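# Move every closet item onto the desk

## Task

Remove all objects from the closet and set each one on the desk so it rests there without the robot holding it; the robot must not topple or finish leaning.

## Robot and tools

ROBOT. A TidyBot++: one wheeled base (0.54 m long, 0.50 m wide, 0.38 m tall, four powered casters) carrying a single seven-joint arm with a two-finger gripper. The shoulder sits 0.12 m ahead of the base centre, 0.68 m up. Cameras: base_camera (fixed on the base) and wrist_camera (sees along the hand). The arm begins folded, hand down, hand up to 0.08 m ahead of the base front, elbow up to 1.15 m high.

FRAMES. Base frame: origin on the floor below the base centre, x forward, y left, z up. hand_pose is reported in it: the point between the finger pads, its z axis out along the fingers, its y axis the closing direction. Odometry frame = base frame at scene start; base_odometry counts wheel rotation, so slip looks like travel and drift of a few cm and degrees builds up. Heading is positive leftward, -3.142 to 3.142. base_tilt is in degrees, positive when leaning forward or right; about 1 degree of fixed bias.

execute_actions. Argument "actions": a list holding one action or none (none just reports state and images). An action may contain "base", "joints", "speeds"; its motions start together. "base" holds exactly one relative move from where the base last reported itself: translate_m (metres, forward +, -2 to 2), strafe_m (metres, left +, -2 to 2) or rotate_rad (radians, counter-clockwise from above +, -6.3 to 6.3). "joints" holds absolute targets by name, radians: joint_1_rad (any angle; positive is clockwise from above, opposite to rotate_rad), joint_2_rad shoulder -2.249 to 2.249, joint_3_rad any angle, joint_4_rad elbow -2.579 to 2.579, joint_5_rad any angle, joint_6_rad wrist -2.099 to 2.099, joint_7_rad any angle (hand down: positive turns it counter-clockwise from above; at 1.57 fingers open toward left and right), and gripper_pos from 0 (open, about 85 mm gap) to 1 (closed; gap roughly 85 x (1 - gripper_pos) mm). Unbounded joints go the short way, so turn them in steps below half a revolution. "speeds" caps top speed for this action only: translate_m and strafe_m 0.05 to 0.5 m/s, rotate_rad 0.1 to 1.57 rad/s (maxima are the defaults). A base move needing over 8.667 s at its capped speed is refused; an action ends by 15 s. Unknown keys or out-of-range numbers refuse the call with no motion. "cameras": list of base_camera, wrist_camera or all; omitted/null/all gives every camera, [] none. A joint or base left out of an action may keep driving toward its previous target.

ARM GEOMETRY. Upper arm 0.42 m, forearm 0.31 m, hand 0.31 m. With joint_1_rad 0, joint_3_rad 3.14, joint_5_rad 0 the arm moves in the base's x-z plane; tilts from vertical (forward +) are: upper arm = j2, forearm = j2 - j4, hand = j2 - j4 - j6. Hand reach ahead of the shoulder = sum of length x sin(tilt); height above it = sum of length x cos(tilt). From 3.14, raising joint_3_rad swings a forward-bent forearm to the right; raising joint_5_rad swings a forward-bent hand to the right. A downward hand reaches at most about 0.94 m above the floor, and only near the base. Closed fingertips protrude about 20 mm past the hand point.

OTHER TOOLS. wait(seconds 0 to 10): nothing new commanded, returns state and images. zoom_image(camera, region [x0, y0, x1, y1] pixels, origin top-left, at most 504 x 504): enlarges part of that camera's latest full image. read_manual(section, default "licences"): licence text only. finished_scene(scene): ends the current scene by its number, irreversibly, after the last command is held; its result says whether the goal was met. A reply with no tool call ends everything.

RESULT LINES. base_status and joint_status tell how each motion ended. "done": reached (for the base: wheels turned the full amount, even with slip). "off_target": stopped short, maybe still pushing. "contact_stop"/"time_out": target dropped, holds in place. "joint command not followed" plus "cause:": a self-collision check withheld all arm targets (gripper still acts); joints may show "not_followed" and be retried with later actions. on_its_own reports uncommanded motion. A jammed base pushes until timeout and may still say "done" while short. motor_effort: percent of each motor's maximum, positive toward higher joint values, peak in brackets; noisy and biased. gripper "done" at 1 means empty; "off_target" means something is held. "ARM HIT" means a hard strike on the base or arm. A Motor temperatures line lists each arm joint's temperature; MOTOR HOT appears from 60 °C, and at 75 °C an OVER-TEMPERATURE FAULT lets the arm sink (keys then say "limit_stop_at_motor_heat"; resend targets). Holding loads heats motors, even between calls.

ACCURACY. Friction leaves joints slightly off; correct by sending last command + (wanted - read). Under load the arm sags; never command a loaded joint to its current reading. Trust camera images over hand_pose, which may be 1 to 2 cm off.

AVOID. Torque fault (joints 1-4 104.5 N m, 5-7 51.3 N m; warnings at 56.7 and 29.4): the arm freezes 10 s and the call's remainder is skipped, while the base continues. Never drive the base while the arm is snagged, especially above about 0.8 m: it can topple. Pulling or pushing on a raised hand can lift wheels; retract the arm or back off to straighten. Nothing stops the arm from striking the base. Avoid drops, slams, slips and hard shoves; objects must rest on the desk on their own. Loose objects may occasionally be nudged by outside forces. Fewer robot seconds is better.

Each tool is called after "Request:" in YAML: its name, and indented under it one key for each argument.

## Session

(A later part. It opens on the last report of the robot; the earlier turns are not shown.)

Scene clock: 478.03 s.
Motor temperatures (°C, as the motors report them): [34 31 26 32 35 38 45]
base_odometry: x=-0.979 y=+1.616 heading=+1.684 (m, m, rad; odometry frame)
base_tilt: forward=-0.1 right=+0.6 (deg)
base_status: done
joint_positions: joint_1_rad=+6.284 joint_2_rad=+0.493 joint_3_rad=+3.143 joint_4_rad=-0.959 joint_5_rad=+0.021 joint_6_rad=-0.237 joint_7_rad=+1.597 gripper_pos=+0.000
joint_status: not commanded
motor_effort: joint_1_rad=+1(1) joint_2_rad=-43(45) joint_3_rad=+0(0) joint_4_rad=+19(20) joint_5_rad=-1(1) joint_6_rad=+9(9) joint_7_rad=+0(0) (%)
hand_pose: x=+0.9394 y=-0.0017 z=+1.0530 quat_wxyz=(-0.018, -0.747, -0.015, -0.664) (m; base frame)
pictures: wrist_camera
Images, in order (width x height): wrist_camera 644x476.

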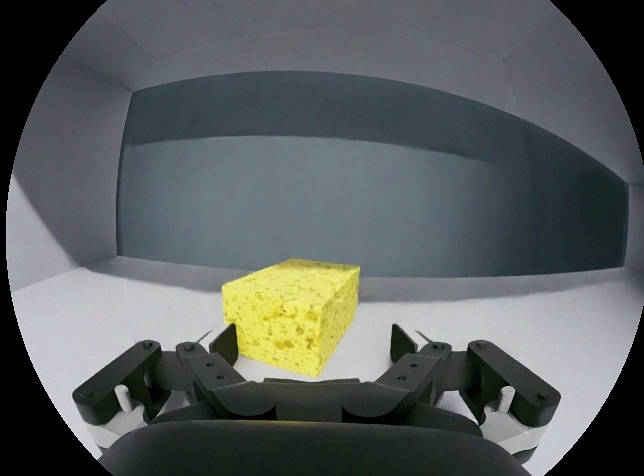

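Request:
execute_actions:
  actions:
    - {"base":{"strafe_m":0.025},"speeds":{"strafe_m":0.07}}
  cameras: []

Request:
execute_actions:
  actions:
    - {"base":{"translate_m":0.06},"speeds":{"translate_m":0.08}}
  cameras: ["wrist_camera"]

Request:
execute_actions:
  actions:
    - {"joints":{"gripper_pos":1}}
  cameras: ["wrist_camera"]

Scene clock: 485.93 s.
Motor temperatures (°C, as the motors report them): [34 32 26 32 35 38 45]
base_odometry: x=-1.004 y=+1.613 heading=+1.684 (m, m, rad; odometry frame)
base_tilt: forward=-0.1 right=+0.6 (deg)
base_status: done
joint_positions: joint_1_rad=+6.284 joint_2_rad=+0.493 joint_3_rad=+3.143 joint_4_rad=-0.959 joint_5_rad=+0.021 joint_6_rad=-0.237 joint_7_rad=+1.597 gripper_pos=+0.000
joint_status: not commanded
motor_effort: joint_1_rad=+1(4) joint_2_rad=-42(43) joint_3_rad=+0(1) joint_4_rad=+19(19) joint_5_rad=-1(1) joint_6_rad=+9(9) joint_7_rad=+0(0) (%)
hand_pose: x=+0.9394 y=-0.0013 z=+1.0530 quat_wxyz=(-0.018, -0.747, -0.015, -0.664) (m; base frame)
pictures: none
No camera images: the call's "cameras" was empty. Leave "cameras" out to get every camera's image.

Scene clock: 487.20 s.
Motor temperatures (°C, as the motors report them): [34 32 26 32 35 38 45]
base_odometry: x=-1.011 y=+1.673 heading=+1.684 (m, m, rad; odometry frame)
base_tilt: forward=+0.0 right=+0.6 (deg)
base_status: done
joint_positions: joint_1_rad=+6.284 joint_2_rad=+0.493 joint_3_rad=+3.143 joint_4_rad=-0.959 joint_5_rad=+0.021 joint_6_rad=-0.237 joint_7_rad=+1.597 gripper_pos=+0.000
joint_status: not commanded
motor_effort: joint_1_rad=+0(1) joint_2_rad=-42(46) joint_3_rad=+0(0) joint_4_rad=+19(21) joint_5_rad=-1(1) joint_6_rad=+9(10) joint_7_rad=+0(1) (%)
hand_pose: x=+0.9395 y=-0.0013 z=+1.0529 quat_wxyz=(-0.018, -0.748, -0.015, -0.664) (m; base frame)
pictures: wrist_camera
Images, in order (width x height): wrist_camera 644x476.

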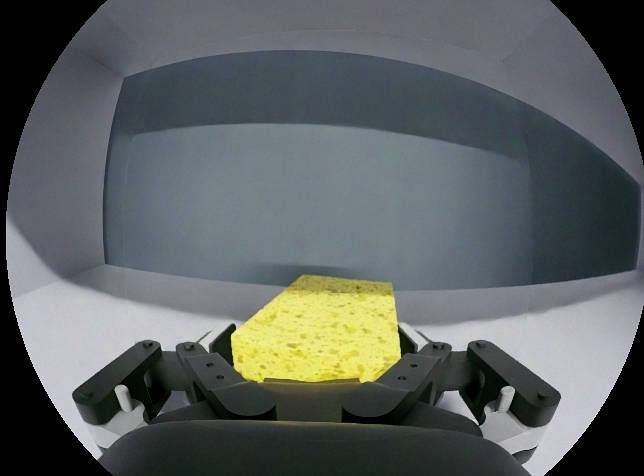

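Scene clock: 488.30 s.
Motor temperatures (°C, as the motors report them): [34 32 26 32 35 38 45]
base_odometry: x=-1.011 y=+1.673 heading=+1.684 (m, m, rad; odometry frame)
base_tilt: forward=-0.1 right=+0.7 (deg)
base_status: not commanded
joint_positions: joint_1_rad=+6.284 joint_2_rad=+0.493 joint_3_rad=+3.143 joint_4_rad=-0.958 joint_5_rad=+0.021 joint_6_rad=-0.237 joint_7_rad=+1.597 gripper_pos=+0.354
joint_status: gripper_pos off_target (ended at +0.354, target +1.000)
motor_effort: joint_1_rad=+0(0) joint_2_rad=-41(42) joint_3_rad=+0(0) joint_4_rad=+19(19) joint_5_rad=-1(1) joint_6_rad=+9(9) joint_7_rad=+0(0) (%)
hand_pose: x=+0.9395 y=-0.0013 z=+1.0532 quat_wxyz=(-0.018, -0.747, -0.015, -0.664) (m; base frame)
pictures: wrist_camera
Images, in order (width x height): wrist_camera 644x476.

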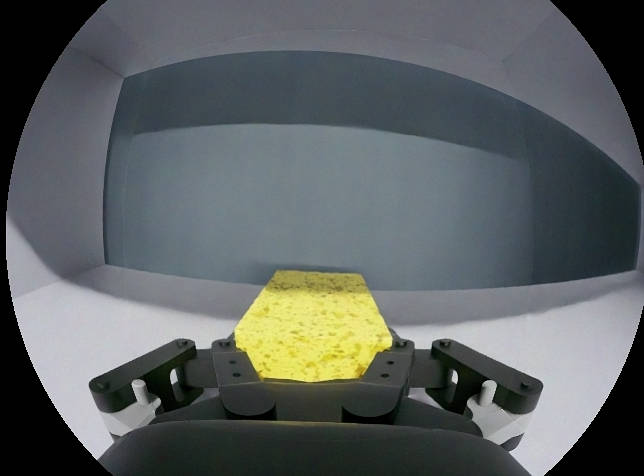

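Request:
execute_actions:
  actions:
    - {"joints":{"joint_2_rad":0.45}}
  cameras: []

Request:
execute_actions:
  actions:
    - {"base":{"translate_m":-1.6}}
  cameras: []

Request:
execute_actions:
  actions:
    - {"base":{"rotate_rad":3.14}}
  cameras: []

Request:
execute_actions:
  actions:
    - {"base":{"strafe_m":0.7}}
  cameras: []

Request:
execute_actions:
  actions:
    - {"base":{"translate_m":0.5}}
  cameras: ["wrist_camera"]

Scene clock: 499.50 s.
Motor temperatures (°C, as the motors report them): [34 32 26 32 35 38 45]
base_odometry: x=-1.011 y=+1.673 heading=+1.684 (m, m, rad; odometry frame)
base_tilt: forward=+0.0 right=+0.7 (deg)
base_status: not commanded
joint_positions: joint_1_rad=+6.284 joint_2_rad=+0.472 joint_3_rad=+3.143 joint_4_rad=-0.958 joint_5_rad=+0.021 joint_6_rad=-0.237 joint_7_rad=+1.597 gripper_pos=+0.354
joint_status: all done
motor_effort: joint_1_rad=+0(0) joint_2_rad=-42(44) joint_3_rad=+0(0) joint_4_rad=+19(20) joint_5_rad=-1(1) joint_6_rad=+9(10) joint_7_rad=+0(0) (%)
hand_pose: x=+0.9312 y=-0.0013 z=+1.0709 quat_wxyz=(-0.018, -0.740, -0.015, -0.672) (m; base frame)
pictures: none
No camera images: the call's "cameras" was empty. Leave "cameras" out to get every camera's image.

Scene clock: 504.20 s.
Motor temperatures (°C, as the motors report them): [34 32 26 32 35 38 45]
base_odometry: x=-0.831 y=+0.083 heading=+1.684 (m, m, rad; odometry frame)
base_tilt: forward=-0.1 right=+0.6 (deg)
base_status: done
joint_positions: joint_1_rad=+6.284 joint_2_rad=+0.464 joint_3_rad=+3.143 joint_4_rad=-0.958 joint_5_rad=+0.021 joint_6_rad=-0.237 joint_7_rad=+1.597 gripper_pos=+0.354
joint_status: not commanded
motor_effort: joint_1_rad=+0(3) joint_2_rad=-39(47) joint_3_rad=+0(1) joint_4_rad=+19(20) joint_5_rad=-1(1) joint_6_rad=+9(10) joint_7_rad=+0(0) (%)
hand_pose: x=+0.9283 y=-0.0011 z=+1.0770 quat_wxyz=(-0.018, -0.738, -0.015, -0.675) (m; base frame)
pictures: none
No camera images: the call's "cameras" was empty. Leave "cameras" out to get every camera's image.

Scene clock: 507.70 s.
Motor temperatures (°C, as the motors report them): [34 32 26 32 35 38 45]
base_odometry: x=-0.831 y=+0.083 heading=-1.459 (m, m, rad; odometry frame)
base_tilt: forward=+0.0 right=+0.7 (deg)
base_status: done
joint_positions: joint_1_rad=+6.277 joint_2_rad=+0.464 joint_3_rad=+3.139 joint_4_rad=-0.958 joint_5_rad=+0.021 joint_6_rad=-0.237 joint_7_rad=+1.597 gripper_pos=+0.354
joint_status: not commanded
motor_effort: joint_1_rad=+0(5) joint_2_rad=-40(46) joint_3_rad=+0(2) joint_4_rad=+19(20) joint_5_rad=-1(1) joint_6_rad=+9(9) joint_7_rad=-1(0) (%)
hand_pose: x=+0.9282 y=+0.0060 z=+1.0770 quat_wxyz=(-0.014, -0.738, -0.018, -0.675) (m; base frame)
pictures: none
No camera images: the call's "cameras" was empty. Leave "cameras" out to get every camera's image.

Scene clock: 510.47 s.
Motor temperatures (°C, as the motors report them): [34 32 26 32 35 38 45]
base_odometry: x=-0.135 y=+0.162 heading=-1.458 (m, m, rad; odometry frame)
base_tilt: forward=-0.1 right=+0.6 (deg)
base_status: done
joint_positions: joint_1_rad=+6.280 joint_2_rad=+0.464 joint_3_rad=+3.139 joint_4_rad=-0.958 joint_5_rad=+0.021 joint_6_rad=-0.237 joint_7_rad=+1.597 gripper_pos=+0.354
joint_status: not commanded
motor_effort: joint_1_rad=+1(3) joint_2_rad=-41(42) joint_3_rad=+0(2) joint_4_rad=+19(20) joint_5_rad=-1(1) joint_6_rad=+9(9) joint_7_rad=+0(0) (%)
hand_pose: x=+0.9282 y=+0.0037 z=+1.0770 quat_wxyz=(-0.015, -0.738, -0.017, -0.675) (m; base frame)
pictures: none
No camera images: the call's "cameras" was empty. Leave "cameras" out to get every camera's image.

Scene clock: 512.83 s.
Motor temperatures (°C, as the motors report them): [34 32 26 32 35 38 45]
base_odometry: x=-0.079 y=-0.335 heading=-1.458 (m, m, rad; odometry frame)
base_tilt: forward=-0.1 right=+0.7 (deg)
base_status: done
joint_positions: joint_1_rad=+6.280 joint_2_rad=+0.463 joint_3_rad=+3.139 joint_4_rad=-0.958 joint_5_rad=+0.021 joint_6_rad=-0.238 joint_7_rad=+1.597 gripper_pos=+0.354
joint_status: not commanded
motor_effort: joint_1_rad=+0(1) joint_2_rad=-42(46) joint_3_rad=+0(0) joint_4_rad=+19(21) joint_5_rad=-1(1) joint_6_rad=+9(10) joint_7_rad=-1(0) (%)
hand_pose: x=+0.9279 y=+0.0037 z=+1.0776 quat_wxyz=(-0.015, -0.737, -0.017, -0.675) (m; base frame)
pictures: wrist_camera
Images, in order (width x height): wrist_camera 644x476.

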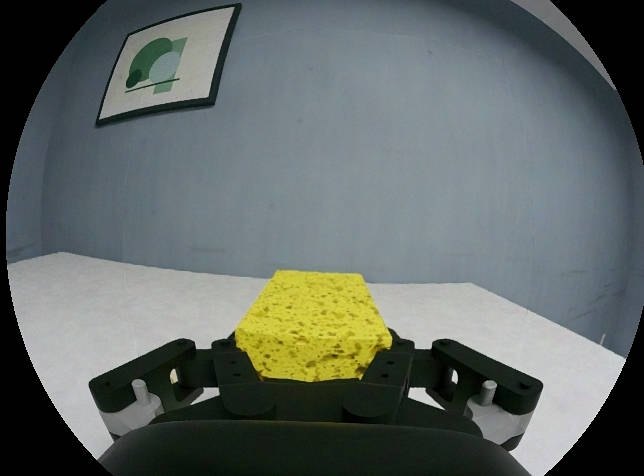

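Request:
execute_actions:
  actions:
    - {"base":{"strafe_m":-0.08}}
  cameras: []

Request:
execute_actions:
  actions:
    - {"joints":{"joint_2_rad":0.6,"joint_6_rad":-0.12}}
  cameras: ["wrist_camera"]

Scene clock: 519.30 s.
Motor temperatures (°C, as the motors report them): [34 32 26 32 35 38 45]
base_odometry: x=-0.158 y=-0.345 heading=-1.458 (m, m, rad; odometry frame)
base_tilt: forward=-0.1 right=+0.7 (deg)
base_status: done
joint_positions: joint_1_rad=+6.289 joint_2_rad=+0.463 joint_3_rad=+3.139 joint_4_rad=-0.958 joint_5_rad=+0.021 joint_6_rad=-0.238 joint_7_rad=+1.597 gripper_pos=+0.354
joint_status: not commanded
motor_effort: joint_1_rad=+0(4) joint_2_rad=-40(43) joint_3_rad=+0(2) joint_4_rad=+19(20) joint_5_rad=-1(1) joint_6_rad=+9(10) joint_7_rad=+0(1) (%)
hand_pose: x=+0.9279 y=-0.0037 z=+1.0776 quat_wxyz=(-0.019, -0.737, -0.014, -0.675) (m; base frame)
pictures: none
No camera images: the call's "cameras" was empty. Leave "cameras" out to get every camera's image.

Scene clock: 520.50 s.
Motor temperatures (°C, as the motors report them): [34 32 26 32 35 38 45]
base_odometry: x=-0.158 y=-0.345 heading=-1.458 (m, m, rad; odometry frame)
base_tilt: forward=+0.0 right=+0.6 (deg)
base_status: not commanded
joint_positions: joint_1_rad=+6.289 joint_2_rad=+0.598 joint_3_rad=+3.139 joint_4_rad=-0.958 joint_5_rad=+0.021 joint_6_rad=-0.157 joint_7_rad=+1.597 gripper_pos=+0.354
joint_status: all done
motor_effort: joint_1_rad=+0(0) joint_2_rad=-46(51) joint_3_rad=+0(0) joint_4_rad=+19(21) joint_5_rad=-1(1) joint_6_rad=+9(10) joint_7_rad=+0(1) (%)
hand_pose: x=+0.9783 y=-0.0034 z=+0.9902 quat_wxyz=(-0.018, -0.755, -0.015, -0.655) (m; base frame)
pictures: wrist_camera
Images, in order (width x height): wrist_camera 644x476.

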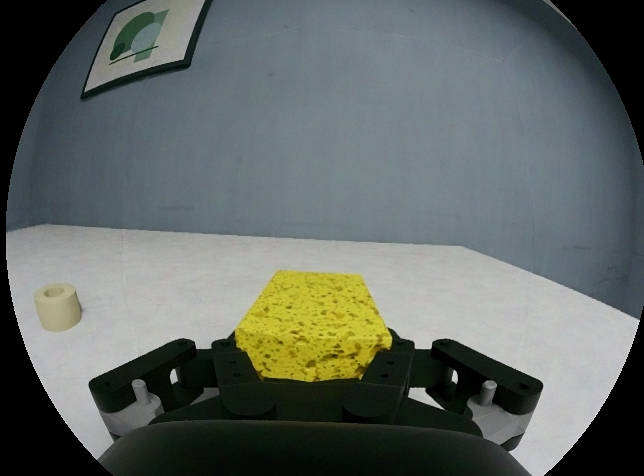

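Release and return for the last item.

Request:
execute_actions:
  actions:
    - {"joints":{"gripper_pos":0}}
  cameras: []

Request:
execute_actions:
  actions:
    - {"base":{"translate_m":-1.5}}
  cameras: []

Request:
execute_actions:
  actions:
    - {"base":{"rotate_rad":-3.14},"joints":{"joint_2_rad":1.0,"joint_4_rad":-1.5,"joint_6_rad":0.6}}
  cameras: []

Request:
execute_actions:
  actions:
    - {"base":{"strafe_m":0.63}}
  cameras: []

Request:
execute_actions:
  actions:
    - {"base":{"translate_m":0.2}}

Scene clock: 529.73 s.
Motor temperatures (°C, as the motors report them): [34 32 26 32 35 38 45]
base_odometry: x=-0.158 y=-0.345 heading=-1.458 (m, m, rad; odometry frame)
base_tilt: forward=-0.1 right=+0.7 (deg)
base_status: not commanded
joint_positions: joint_1_rad=+6.289 joint_2_rad=+0.598 joint_3_rad=+3.139 joint_4_rad=-0.958 joint_5_rad=+0.021 joint_6_rad=-0.157 joint_7_rad=+1.597 gripper_pos=+0.000
joint_status: all done
motor_effort: joint_1_rad=+1(0) joint_2_rad=-45(45) joint_3_rad=+0(0) joint_4_rad=+19(19) joint_5_rad=-1(1) joint_6_rad=+9(9) joint_7_rad=+1(0) (%)
hand_pose: x=+0.9783 y=-0.0034 z=+0.9902 quat_wxyz=(-0.018, -0.755, -0.015, -0.655) (m; base frame)
pictures: none
No camera images: the call's "cameras" was empty. Leave "cameras" out to get every camera's image.

Scene clock: 534.10 s.
Motor temperatures (°C, as the motors report them): [34 32 26 32 35 38 45]
base_odometry: x=-0.328 y=+1.146 heading=-1.458 (m, m, rad; odometry frame)
base_tilt: forward=+0.0 right=+0.6 (deg)
base_status: done
joint_positions: joint_1_rad=+6.289 joint_2_rad=+0.598 joint_3_rad=+3.139 joint_4_rad=-0.958 joint_5_rad=+0.021 joint_6_rad=-0.156 joint_7_rad=+1.597 gripper_pos=+0.000
joint_status: not commanded
motor_effort: joint_1_rad=+0(1) joint_2_rad=-44(49) joint_3_rad=+0(0) joint_4_rad=+19(20) joint_5_rad=-1(1) joint_6_rad=+9(9) joint_7_rad=+1(0) (%)
hand_pose: x=+0.9784 y=-0.0034 z=+0.9905 quat_wxyz=(-0.018, -0.755, -0.015, -0.655) (m; base frame)
pictures: none
No camera images: the call's "cameras" was empty. Leave "cameras" out to get every camera's image.

Scene clock: 537.70 s.
Motor temperatures (°C, as the motors report them): [34 32 26 32 35 38 45]
base_odometry: x=-0.328 y=+1.146 heading=+1.686 (m, m, rad; odometry frame)
base_tilt: forward=+0.0 right=+0.7 (deg)
base_status: done
joint_positions: joint_1_rad=+6.289 joint_2_rad=+1.004 joint_3_rad=+3.144 joint_4_rad=-1.480 joint_5_rad=+0.021 joint_6_rad=+0.566 joint_7_rad=+1.597 gripper_pos=+0.000
joint_status: all done
motor_effort: joint_1_rad=+1(7) joint_2_rad=-49(58) joint_3_rad=+0(3) joint_4_rad=+13(19) joint_5_rad=-1(0) joint_6_rad=+8(10) joint_7_rad=+0(0) (%)
hand_pose: x=+0.9589 y=-0.0014 z=+0.5531 quat_wxyz=(-0.011, -0.818, -0.019, -0.574) (m; base frame)
pictures: none
No camera images: the call's "cameras" was empty. Leave "cameras" out to get every camera's image.

Scene clock: 540.33 s.
Motor temperatures (°C, as the motors report them): [34 32 26 32 35 38 45]
base_odometry: x=-0.955 y=+1.075 heading=+1.685 (m, m, rad; odometry frame)
base_tilt: forward=+0.0 right=+0.6 (deg)
base_status: done
joint_positions: joint_1_rad=+6.284 joint_2_rad=+1.004 joint_3_rad=+3.144 joint_4_rad=-1.480 joint_5_rad=+0.021 joint_6_rad=+0.566 joint_7_rad=+1.597 gripper_pos=+0.000
joint_status: not commanded
motor_effort: joint_1_rad=+0(4) joint_2_rad=-49(50) joint_3_rad=+0(2) joint_4_rad=+13(13) joint_5_rad=-1(2) joint_6_rad=+9(9) joint_7_rad=+0(0) (%)
hand_pose: x=+0.9588 y=+0.0034 z=+0.5531 quat_wxyz=(-0.009, -0.818, -0.021, -0.574) (m; base frame)
pictures: none
No camera images: the call's "cameras" was empty. Leave "cameras" out to get every camera's image.

Scene clock: 541.97 s.
Motor temperatures (°C, as the motors report them): [34 32 26 32 35 38 45]
base_odometry: x=-0.978 y=+1.274 heading=+1.685 (m, m, rad; odometry frame)
base_tilt: forward=-0.1 right=+0.7 (deg)
base_status: done
joint_positions: joint_1_rad=+6.284 joint_2_rad=+1.004 joint_3_rad=+3.144 joint_4_rad=-1.485 joint_5_rad=+0.021 joint_6_rad=+0.566 joint_7_rad=+1.597 gripper_pos=+0.000
joint_status: not commanded
motor_effort: joint_1_rad=+0(2) joint_2_rad=-48(52) joint_3_rad=+0(1) joint_4_rad=+13(14) joint_5_rad=-1(1) joint_6_rad=+8(9) joint_7_rad=+0(0) (%)
hand_pose: x=+0.9569 y=+0.0034 z=+0.5506 quat_wxyz=(-0.009, -0.820, -0.021, -0.572) (m; base frame)
pictures: base_camera, wrist_camera
Images, in order (width x height): base_camera 644x364, wrist_camera 644x476.

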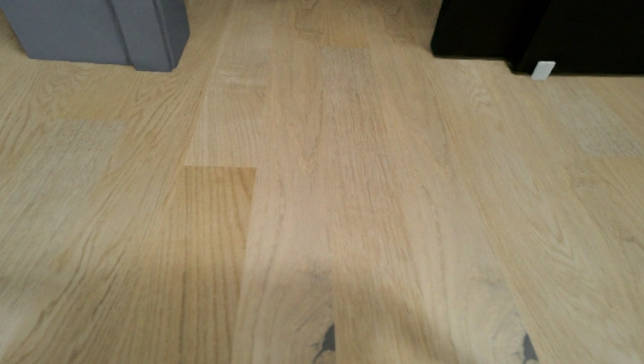

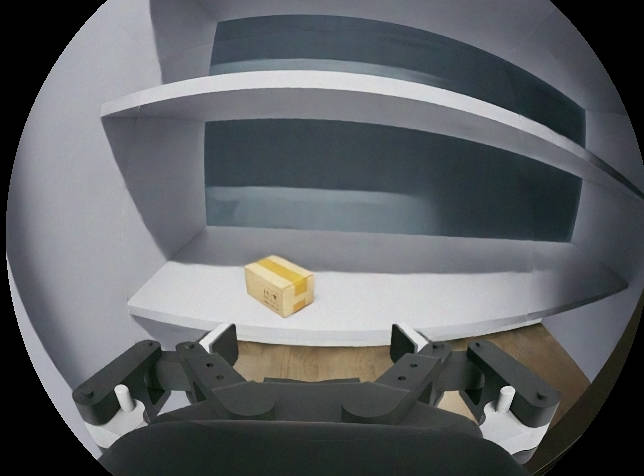

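Request:
execute_actions:
  actions:
    - {"base":{"strafe_m":0.07},"joints":{"joint_4_rad":-1.03,"joint_6_rad":-0.47}}
  cameras: []

Request:
execute_actions:
  actions:
    - {"base":{"translate_m":0.2},"speeds":{"translate_m":0.2}}
  cameras: ["wrist_camera"]

Scene clock: 554.60 s.
Motor temperatures (°C, as the motors report them): [34 32 26 32 35 38 45]
base_odometry: x=-1.047 y=+1.266 heading=+1.685 (m, m, rad; odometry frame)
base_tilt: forward=+0.0 right=+0.6 (deg)
base_status: done
joint_positions: joint_1_rad=+6.277 joint_2_rad=+1.004 joint_3_rad=+3.143 joint_4_rad=-1.048 joint_5_rad=+0.021 joint_6_rad=-0.433 joint_7_rad=+1.597 gripper_pos=+0.000
joint_status: all done
motor_effort: joint_1_rad=+1(5) joint_2_rad=-52(53) joint_3_rad=+0(2) joint_4_rad=+15(16) joint_5_rad=-1(1) joint_6_rad=+5(9) joint_7_rad=-1(0) (%)
hand_pose: x=+0.9426 y=+0.0030 z=+0.5158 quat_wxyz=(-0.011, -0.946, -0.023, -0.322) (m; base frame)
pictures: none
No camera images: the call's "cameras" was empty. Leave "cameras" out to get every camera's image.

Scene clock: 556.37 s.
Motor temperatures (°C, as the motors report them): [34 33 26 32 35 38 45]
base_odometry: x=-1.070 y=+1.465 heading=+1.685 (m, m, rad; odometry frame)
base_tilt: forward=-0.1 right=+0.7 (deg)
base_status: done
joint_positions: joint_1_rad=+6.277 joint_2_rad=+1.004 joint_3_rad=+3.143 joint_4_rad=-1.045 joint_5_rad=+0.021 joint_6_rad=-0.434 joint_7_rad=+1.597 gripper_pos=+0.000
joint_status: not commanded
motor_effort: joint_1_rad=+0(1) joint_2_rad=-52(55) joint_3_rad=+0(1) joint_4_rad=+15(17) joint_5_rad=-1(1) joint_6_rad=+5(6) joint_7_rad=+0(0) (%)
hand_pose: x=+0.9436 y=+0.0030 z=+0.5172 quat_wxyz=(-0.011, -0.946, -0.023, -0.323) (m; base frame)
pictures: wrist_camera
Images, in order (width x height): wrist_camera 644x476.

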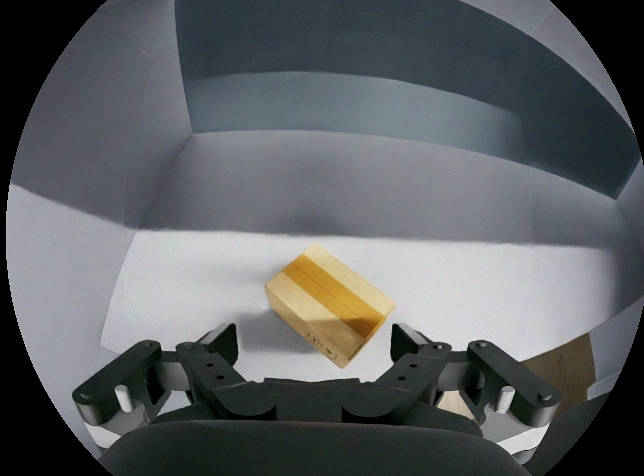

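Request:
execute_actions:
  actions:
    - {"base":{"strafe_m":-0.012},"speeds":{"strafe_m":0.06},"joints":{"joint_7_rad":2.47}}
  cameras: []

Request:
execute_actions:
  actions:
    - {"base":{"translate_m":0.05},"speeds":{"translate_m":0.1},"joints":{"joint_2_rad":1.09}}
  cameras: ["wrist_camera"]

Request:
execute_actions:
  actions:
    - {"joints":{"gripper_pos":1}}
  cameras: ["wrist_camera"]

Request:
execute_actions:
  actions:
    - {"joints":{"joint_2_rad":1.02}}
  cameras: ["wrist_camera"]

Scene clock: 566.67 s.
Motor temperatures (°C, as the motors report them): [34 33 26 32 35 38 45]
base_odometry: x=-1.059 y=+1.466 heading=+1.686 (m, m, rad; odometry frame)
base_tilt: forward=+0.0 right=+0.7 (deg)
base_status: done
joint_positions: joint_1_rad=+6.283 joint_2_rad=+1.004 joint_3_rad=+3.143 joint_4_rad=-1.045 joint_5_rad=+0.021 joint_6_rad=-0.434 joint_7_rad=+2.452 gripper_pos=+0.000
joint_status: all done
motor_effort: joint_1_rad=+0(3) joint_2_rad=-52(54) joint_3_rad=+0(1) joint_4_rad=+15(16) joint_5_rad=-1(1) joint_6_rad=+5(6) joint_7_rad=+0(0) (%)
hand_pose: x=+0.9436 y=-0.0015 z=+0.5172 quat_wxyz=(-0.145, -0.852, -0.411, -0.289) (m; base frame)
pictures: none
No camera images: the call's "cameras" was empty. Leave "cameras" out to get every camera's image.

Scene clock: 567.70 s.
Motor temperatures (°C, as the motors report them): [34 33 26 32 35 38 45]
base_odometry: x=-1.064 y=+1.516 heading=+1.685 (m, m, rad; odometry frame)
base_tilt: forward=-0.1 right=+0.6 (deg)
base_status: done
joint_positions: joint_1_rad=+6.283 joint_2_rad=+1.081 joint_3_rad=+3.143 joint_4_rad=-1.040 joint_5_rad=+0.021 joint_6_rad=-0.435 joint_7_rad=+2.452 gripper_pos=+0.000
joint_status: all done
motor_effort: joint_1_rad=+0(3) joint_2_rad=-52(56) joint_3_rad=+0(1) joint_4_rad=+14(16) joint_5_rad=-1(1) joint_6_rad=+4(6) joint_7_rad=+0(0) (%)
hand_pose: x=+0.9305 y=-0.0016 z=+0.4562 quat_wxyz=(-0.130, -0.862, -0.416, -0.258) (m; base frame)
pictures: wrist_camera
Images, in order (width x height): wrist_camera 644x476.

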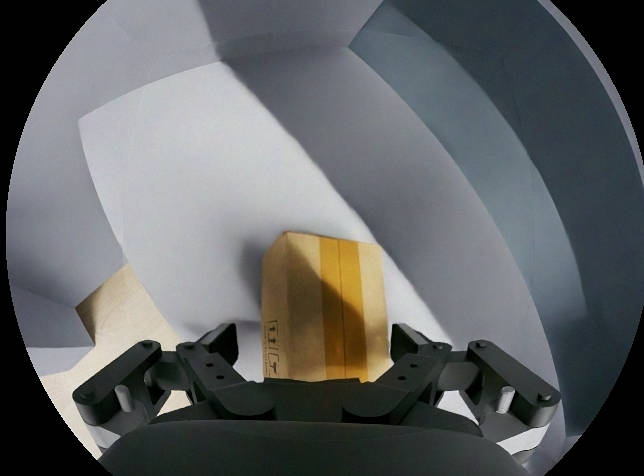

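Scene clock: 568.80 s.
Motor temperatures (°C, as the motors report them): [34 33 26 32 35 38 45]
base_odometry: x=-1.064 y=+1.516 heading=+1.685 (m, m, rad; odometry frame)
base_tilt: forward=+0.0 right=+0.7 (deg)
base_status: not commanded
joint_positions: joint_1_rad=+6.283 joint_2_rad=+1.079 joint_3_rad=+3.143 joint_4_rad=-1.037 joint_5_rad=+0.021 joint_6_rad=-0.435 joint_7_rad=+2.452 gripper_pos=+0.288
joint_status: gripper_pos off_target (ended at +0.288, target +1.000)
motor_effort: joint_1_rad=+0(1) joint_2_rad=-51(55) joint_3_rad=+0(1) joint_4_rad=+14(15) joint_5_rad=-1(2) joint_6_rad=+5(5) joint_7_rad=+0(0) (%)
hand_pose: x=+0.9322 y=-0.0016 z=+0.4589 quat_wxyz=(-0.131, -0.862, -0.415, -0.260) (m; base frame)
pictures: wrist_camera
Images, in order (width x height): wrist_camera 644x476.

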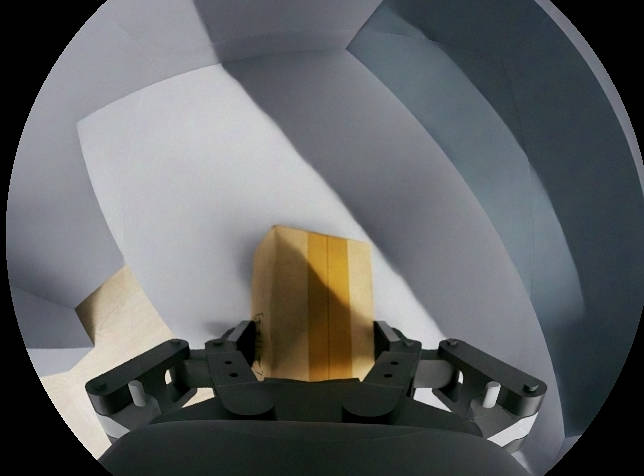

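Scene clock: 569.73 s.
Motor temperatures (°C, as the motors report them): [34 33 26 32 35 38 45]
base_odometry: x=-1.064 y=+1.516 heading=+1.685 (m, m, rad; odometry frame)
base_tilt: forward=+0.0 right=+0.7 (deg)
base_status: not commanded
joint_positions: joint_1_rad=+6.283 joint_2_rad=+1.048 joint_3_rad=+3.143 joint_4_rad=-1.037 joint_5_rad=+0.021 joint_6_rad=-0.435 joint_7_rad=+2.452 gripper_pos=+0.288
joint_status: all done
motor_effort: joint_1_rad=+0(1) joint_2_rad=-53(56) joint_3_rad=+0(0) joint_4_rad=+16(16) joint_5_rad=-1(1) joint_6_rad=+5(6) joint_7_rad=+0(0) (%)
hand_pose: x=+0.9388 y=-0.0015 z=+0.4847 quat_wxyz=(-0.138, -0.858, -0.413, -0.274) (m; base frame)
pictures: wrist_camera
Images, in order (width x height): wrist_camera 644x476.

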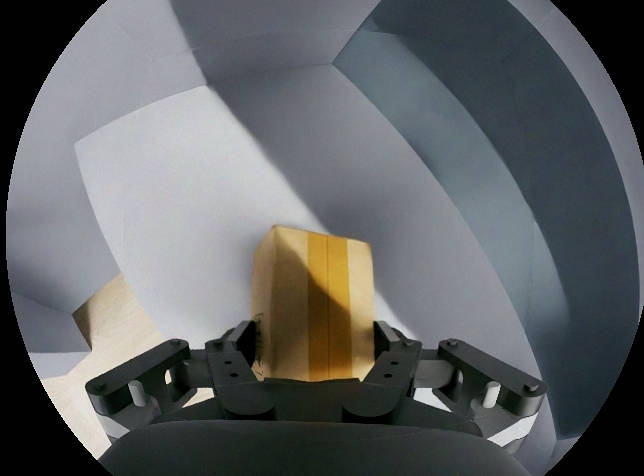

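Request:
execute_actions:
  actions:
    - {"base":{"translate_m":-1.5},"speeds":{"translate_m":0.4}}
  cameras: []

Request:
execute_actions:
  actions:
    - {"base":{"rotate_rad":3.14},"speeds":{"rotate_rad":1.0},"joints":{"joint_2_rad":0.2,"joint_4_rad":-0.65,"joint_6_rad":-1.55}}
  cameras: []

Request:
execute_actions:
  actions:
    - {"base":{"strafe_m":1.25}}
  cameras: []

Request:
execute_actions:
  actions:
    - {"base":{"translate_m":0.72},"speeds":{"translate_m":0.3}}
  cameras: ["wrist_camera"]

Scene clock: 585.30 s.
Motor temperatures (°C, as the motors report them): [34 33 26 32 35 38 45]
base_odometry: x=-0.892 y=+0.026 heading=+1.685 (m, m, rad; odometry frame)
base_tilt: forward=+0.0 right=+0.7 (deg)
base_status: done
joint_positions: joint_1_rad=+6.283 joint_2_rad=+1.048 joint_3_rad=+3.143 joint_4_rad=-1.037 joint_5_rad=+0.021 joint_6_rad=-0.438 joint_7_rad=+2.452 gripper_pos=+0.288
joint_status: not commanded
motor_effort: joint_1_rad=+0(2) joint_2_rad=-53(56) joint_3_rad=+0(1) joint_4_rad=+16(17) joint_5_rad=-1(1) joint_6_rad=+5(6) joint_7_rad=+0(1) (%)
hand_pose: x=+0.9381 y=-0.0016 z=+0.4842 quat_wxyz=(-0.137, -0.858, -0.413, -0.273) (m; base frame)
pictures: none
No camera images: the call's "cameras" was empty. Leave "cameras" out to get every camera's image.

Scene clock: 589.37 s.
Motor temperatures (°C, as the motors report them): [34 33 26 32 35 38 45]
base_odometry: x=-0.892 y=+0.026 heading=-1.458 (m, m, rad; odometry frame)
base_tilt: forward=-0.1 right=+0.7 (deg)
base_status: done
joint_positions: joint_1_rad=+6.274 joint_2_rad=+0.220 joint_3_rad=+3.141 joint_4_rad=-0.670 joint_5_rad=+0.021 joint_6_rad=-1.514 joint_7_rad=+2.452 gripper_pos=+0.288
joint_status: all done
motor_effort: joint_1_rad=+0(7) joint_2_rad=-27(59) joint_3_rad=+0(3) joint_4_rad=+15(18) joint_5_rad=-1(0) joint_6_rad=+7(6) joint_7_rad=+0(0) (%)
hand_pose: x=+0.6643 y=+0.0000 z=+1.0605 quat_wxyz=(-0.162, -0.843, -0.399, -0.323) (m; base frame)
pictures: none
No camera images: the call's "cameras" was empty. Leave "cameras" out to get every camera's image.

Scene clock: 593.23 s.
Motor temperatures (°C, as the motors report them): [34 33 26 32 35 38 45]
base_odometry: x=+0.350 y=+0.168 heading=-1.457 (m, m, rad; odometry frame)
base_tilt: forward=-0.1 right=+0.6 (deg)
base_status: done
joint_positions: joint_1_rad=+6.276 joint_2_rad=+0.220 joint_3_rad=+3.141 joint_4_rad=-0.670 joint_5_rad=+0.021 joint_6_rad=-1.514 joint_7_rad=+2.452 gripper_pos=+0.288
joint_status: not commanded
motor_effort: joint_1_rad=+0(2) joint_2_rad=-27(28) joint_3_rad=+0(1) joint_4_rad=+15(15) joint_5_rad=-1(2) joint_6_rad=+6(7) joint_7_rad=+0(1) (%)
hand_pose: x=+0.6643 y=-0.0011 z=+1.0604 quat_wxyz=(-0.162, -0.843, -0.398, -0.323) (m; base frame)
pictures: none
No camera images: the call's "cameras" was empty. Leave "cameras" out to get every camera's image.

Scene clock: 596.60 s.
Motor temperatures (°C, as the motors report them): [34 33 26 32 35 38 45]
base_odometry: x=+0.432 y=-0.548 heading=-1.457 (m, m, rad; odometry frame)
base_tilt: forward=+0.0 right=+0.6 (deg)
base_status: done
joint_positions: joint_1_rad=+6.276 joint_2_rad=+0.215 joint_3_rad=+3.141 joint_4_rad=-0.669 joint_5_rad=+0.021 joint_6_rad=-1.517 joint_7_rad=+2.452 gripper_pos=+0.288
joint_status: not commanded
motor_effort: joint_1_rad=+0(2) joint_2_rad=-28(32) joint_3_rad=+0(0) joint_4_rad=+15(16) joint_5_rad=-1(1) joint_6_rad=+6(7) joint_7_rad=+1(0) (%)
hand_pose: x=+0.6620 y=-0.0012 z=+1.0625 quat_wxyz=(-0.162, -0.843, -0.398, -0.324) (m; base frame)
pictures: wrist_camera
Images, in order (width x height): wrist_camera 644x476.

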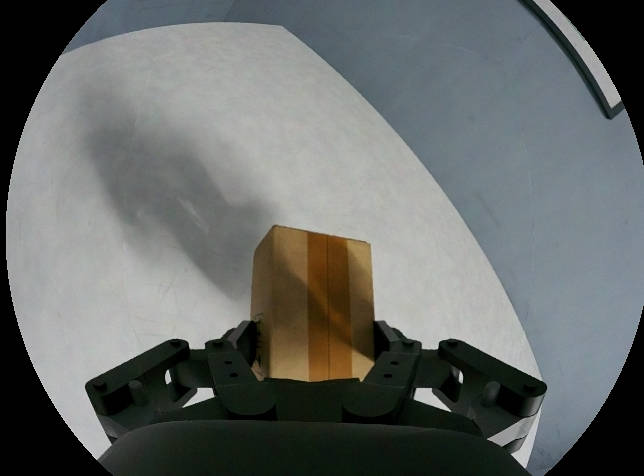

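Request:
execute_actions:
  actions:
    - {"joints":{"joint_2_rad":0.31}}
  cameras: []

Request:
execute_actions:
  actions:
    - {"joints":{"gripper_pos":0}}
  cameras: []

Request:
execute_actions:
  actions:
    - {"joints":{"joint_2_rad":0.1,"joint_7_rad":1.57}}
  cameras: ["wrist_camera"]

Scene clock: 604.23 s.
Motor temperatures (°C, as the motors report them): [34 33 26 32 35 38 45]
base_odometry: x=+0.432 y=-0.548 heading=-1.457 (m, m, rad; odometry frame)
base_tilt: forward=-0.1 right=+0.6 (deg)
base_status: not commanded
joint_positions: joint_1_rad=+6.276 joint_2_rad=+0.307 joint_3_rad=+3.141 joint_4_rad=-0.666 joint_5_rad=+0.021 joint_6_rad=-1.517 joint_7_rad=+2.452 gripper_pos=+0.288
joint_status: all done
motor_effort: joint_1_rad=+0(0) joint_2_rad=-32(34) joint_3_rad=+1(0) joint_4_rad=+16(16) joint_5_rad=-1(1) joint_6_rad=+6(7) joint_7_rad=+0(0) (%)
hand_pose: x=+0.6947 y=-0.0009 z=+1.0125 quat_wxyz=(-0.145, -0.857, -0.405, -0.286) (m; base frame)
pictures: none
No camera images: the call's "cameras" was empty. Leave "cameras" out to get every camera's image.

Scene clock: 605.33 s.
Motor temperatures (°C, as the motors report them): [34 33 26 32 35 38 45]
base_odometry: x=+0.432 y=-0.548 heading=-1.457 (m, m, rad; odometry frame)
base_tilt: forward=+0.0 right=+0.6 (deg)
base_status: not commanded
joint_positions: joint_1_rad=+6.276 joint_2_rad=+0.307 joint_3_rad=+3.141 joint_4_rad=-0.666 joint_5_rad=+0.021 joint_6_rad=-1.517 joint_7_rad=+2.452 gripper_pos=+0.000
joint_status: all done
motor_effort: joint_1_rad=-1(0) joint_2_rad=-29(32) joint_3_rad=+0(0) joint_4_rad=+15(16) joint_5_rad=-1(1) joint_6_rad=+5(6) joint_7_rad=+0(1) (%)
hand_pose: x=+0.6947 y=-0.0009 z=+1.0126 quat_wxyz=(-0.145, -0.856, -0.405, -0.286) (m; base frame)
pictures: none
No camera images: the call's "cameras" was empty. Leave "cameras" out to get every camera's image.

Scene clock: 606.70 s.
Motor temperatures (°C, as the motors report them): [34 33 26 32 35 38 45]
base_odometry: x=+0.432 y=-0.548 heading=-1.457 (m, m, rad; odometry frame)
base_tilt: forward=-0.1 right=+0.7 (deg)
base_status: not commanded
joint_positions: joint_1_rad=+6.276 joint_2_rad=+0.104 joint_3_rad=+3.141 joint_4_rad=-0.662 joint_5_rad=+0.021 joint_6_rad=-1.517 joint_7_rad=+1.595 gripper_pos=+0.000
joint_status: all done
motor_effort: joint_1_rad=+0(1) joint_2_rad=-20(32) joint_3_rad=+0(0) joint_4_rad=+13(16) joint_5_rad=-1(1) joint_6_rad=+7(7) joint_7_rad=+0(0) (%)
hand_pose: x=+0.6164 y=-0.0015 z=+1.1235 quat_wxyz=(-0.013, -0.909, -0.011, -0.416) (m; base frame)
pictures: wrist_camera
Images, in order (width x height): wrist_camera 644x476.

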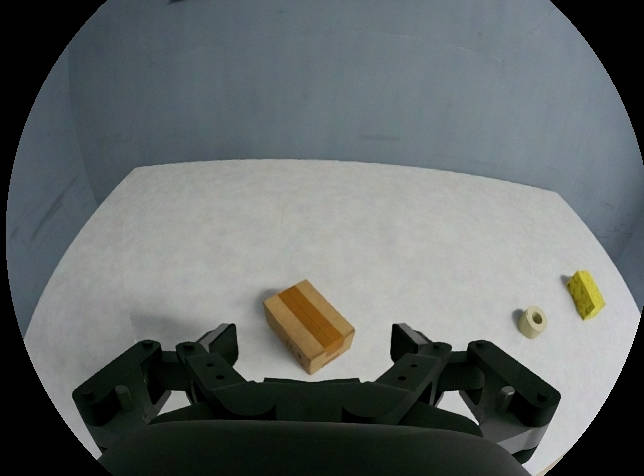

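Request:
finished_scene:
  scene: 1

The scene is finished: the task was done.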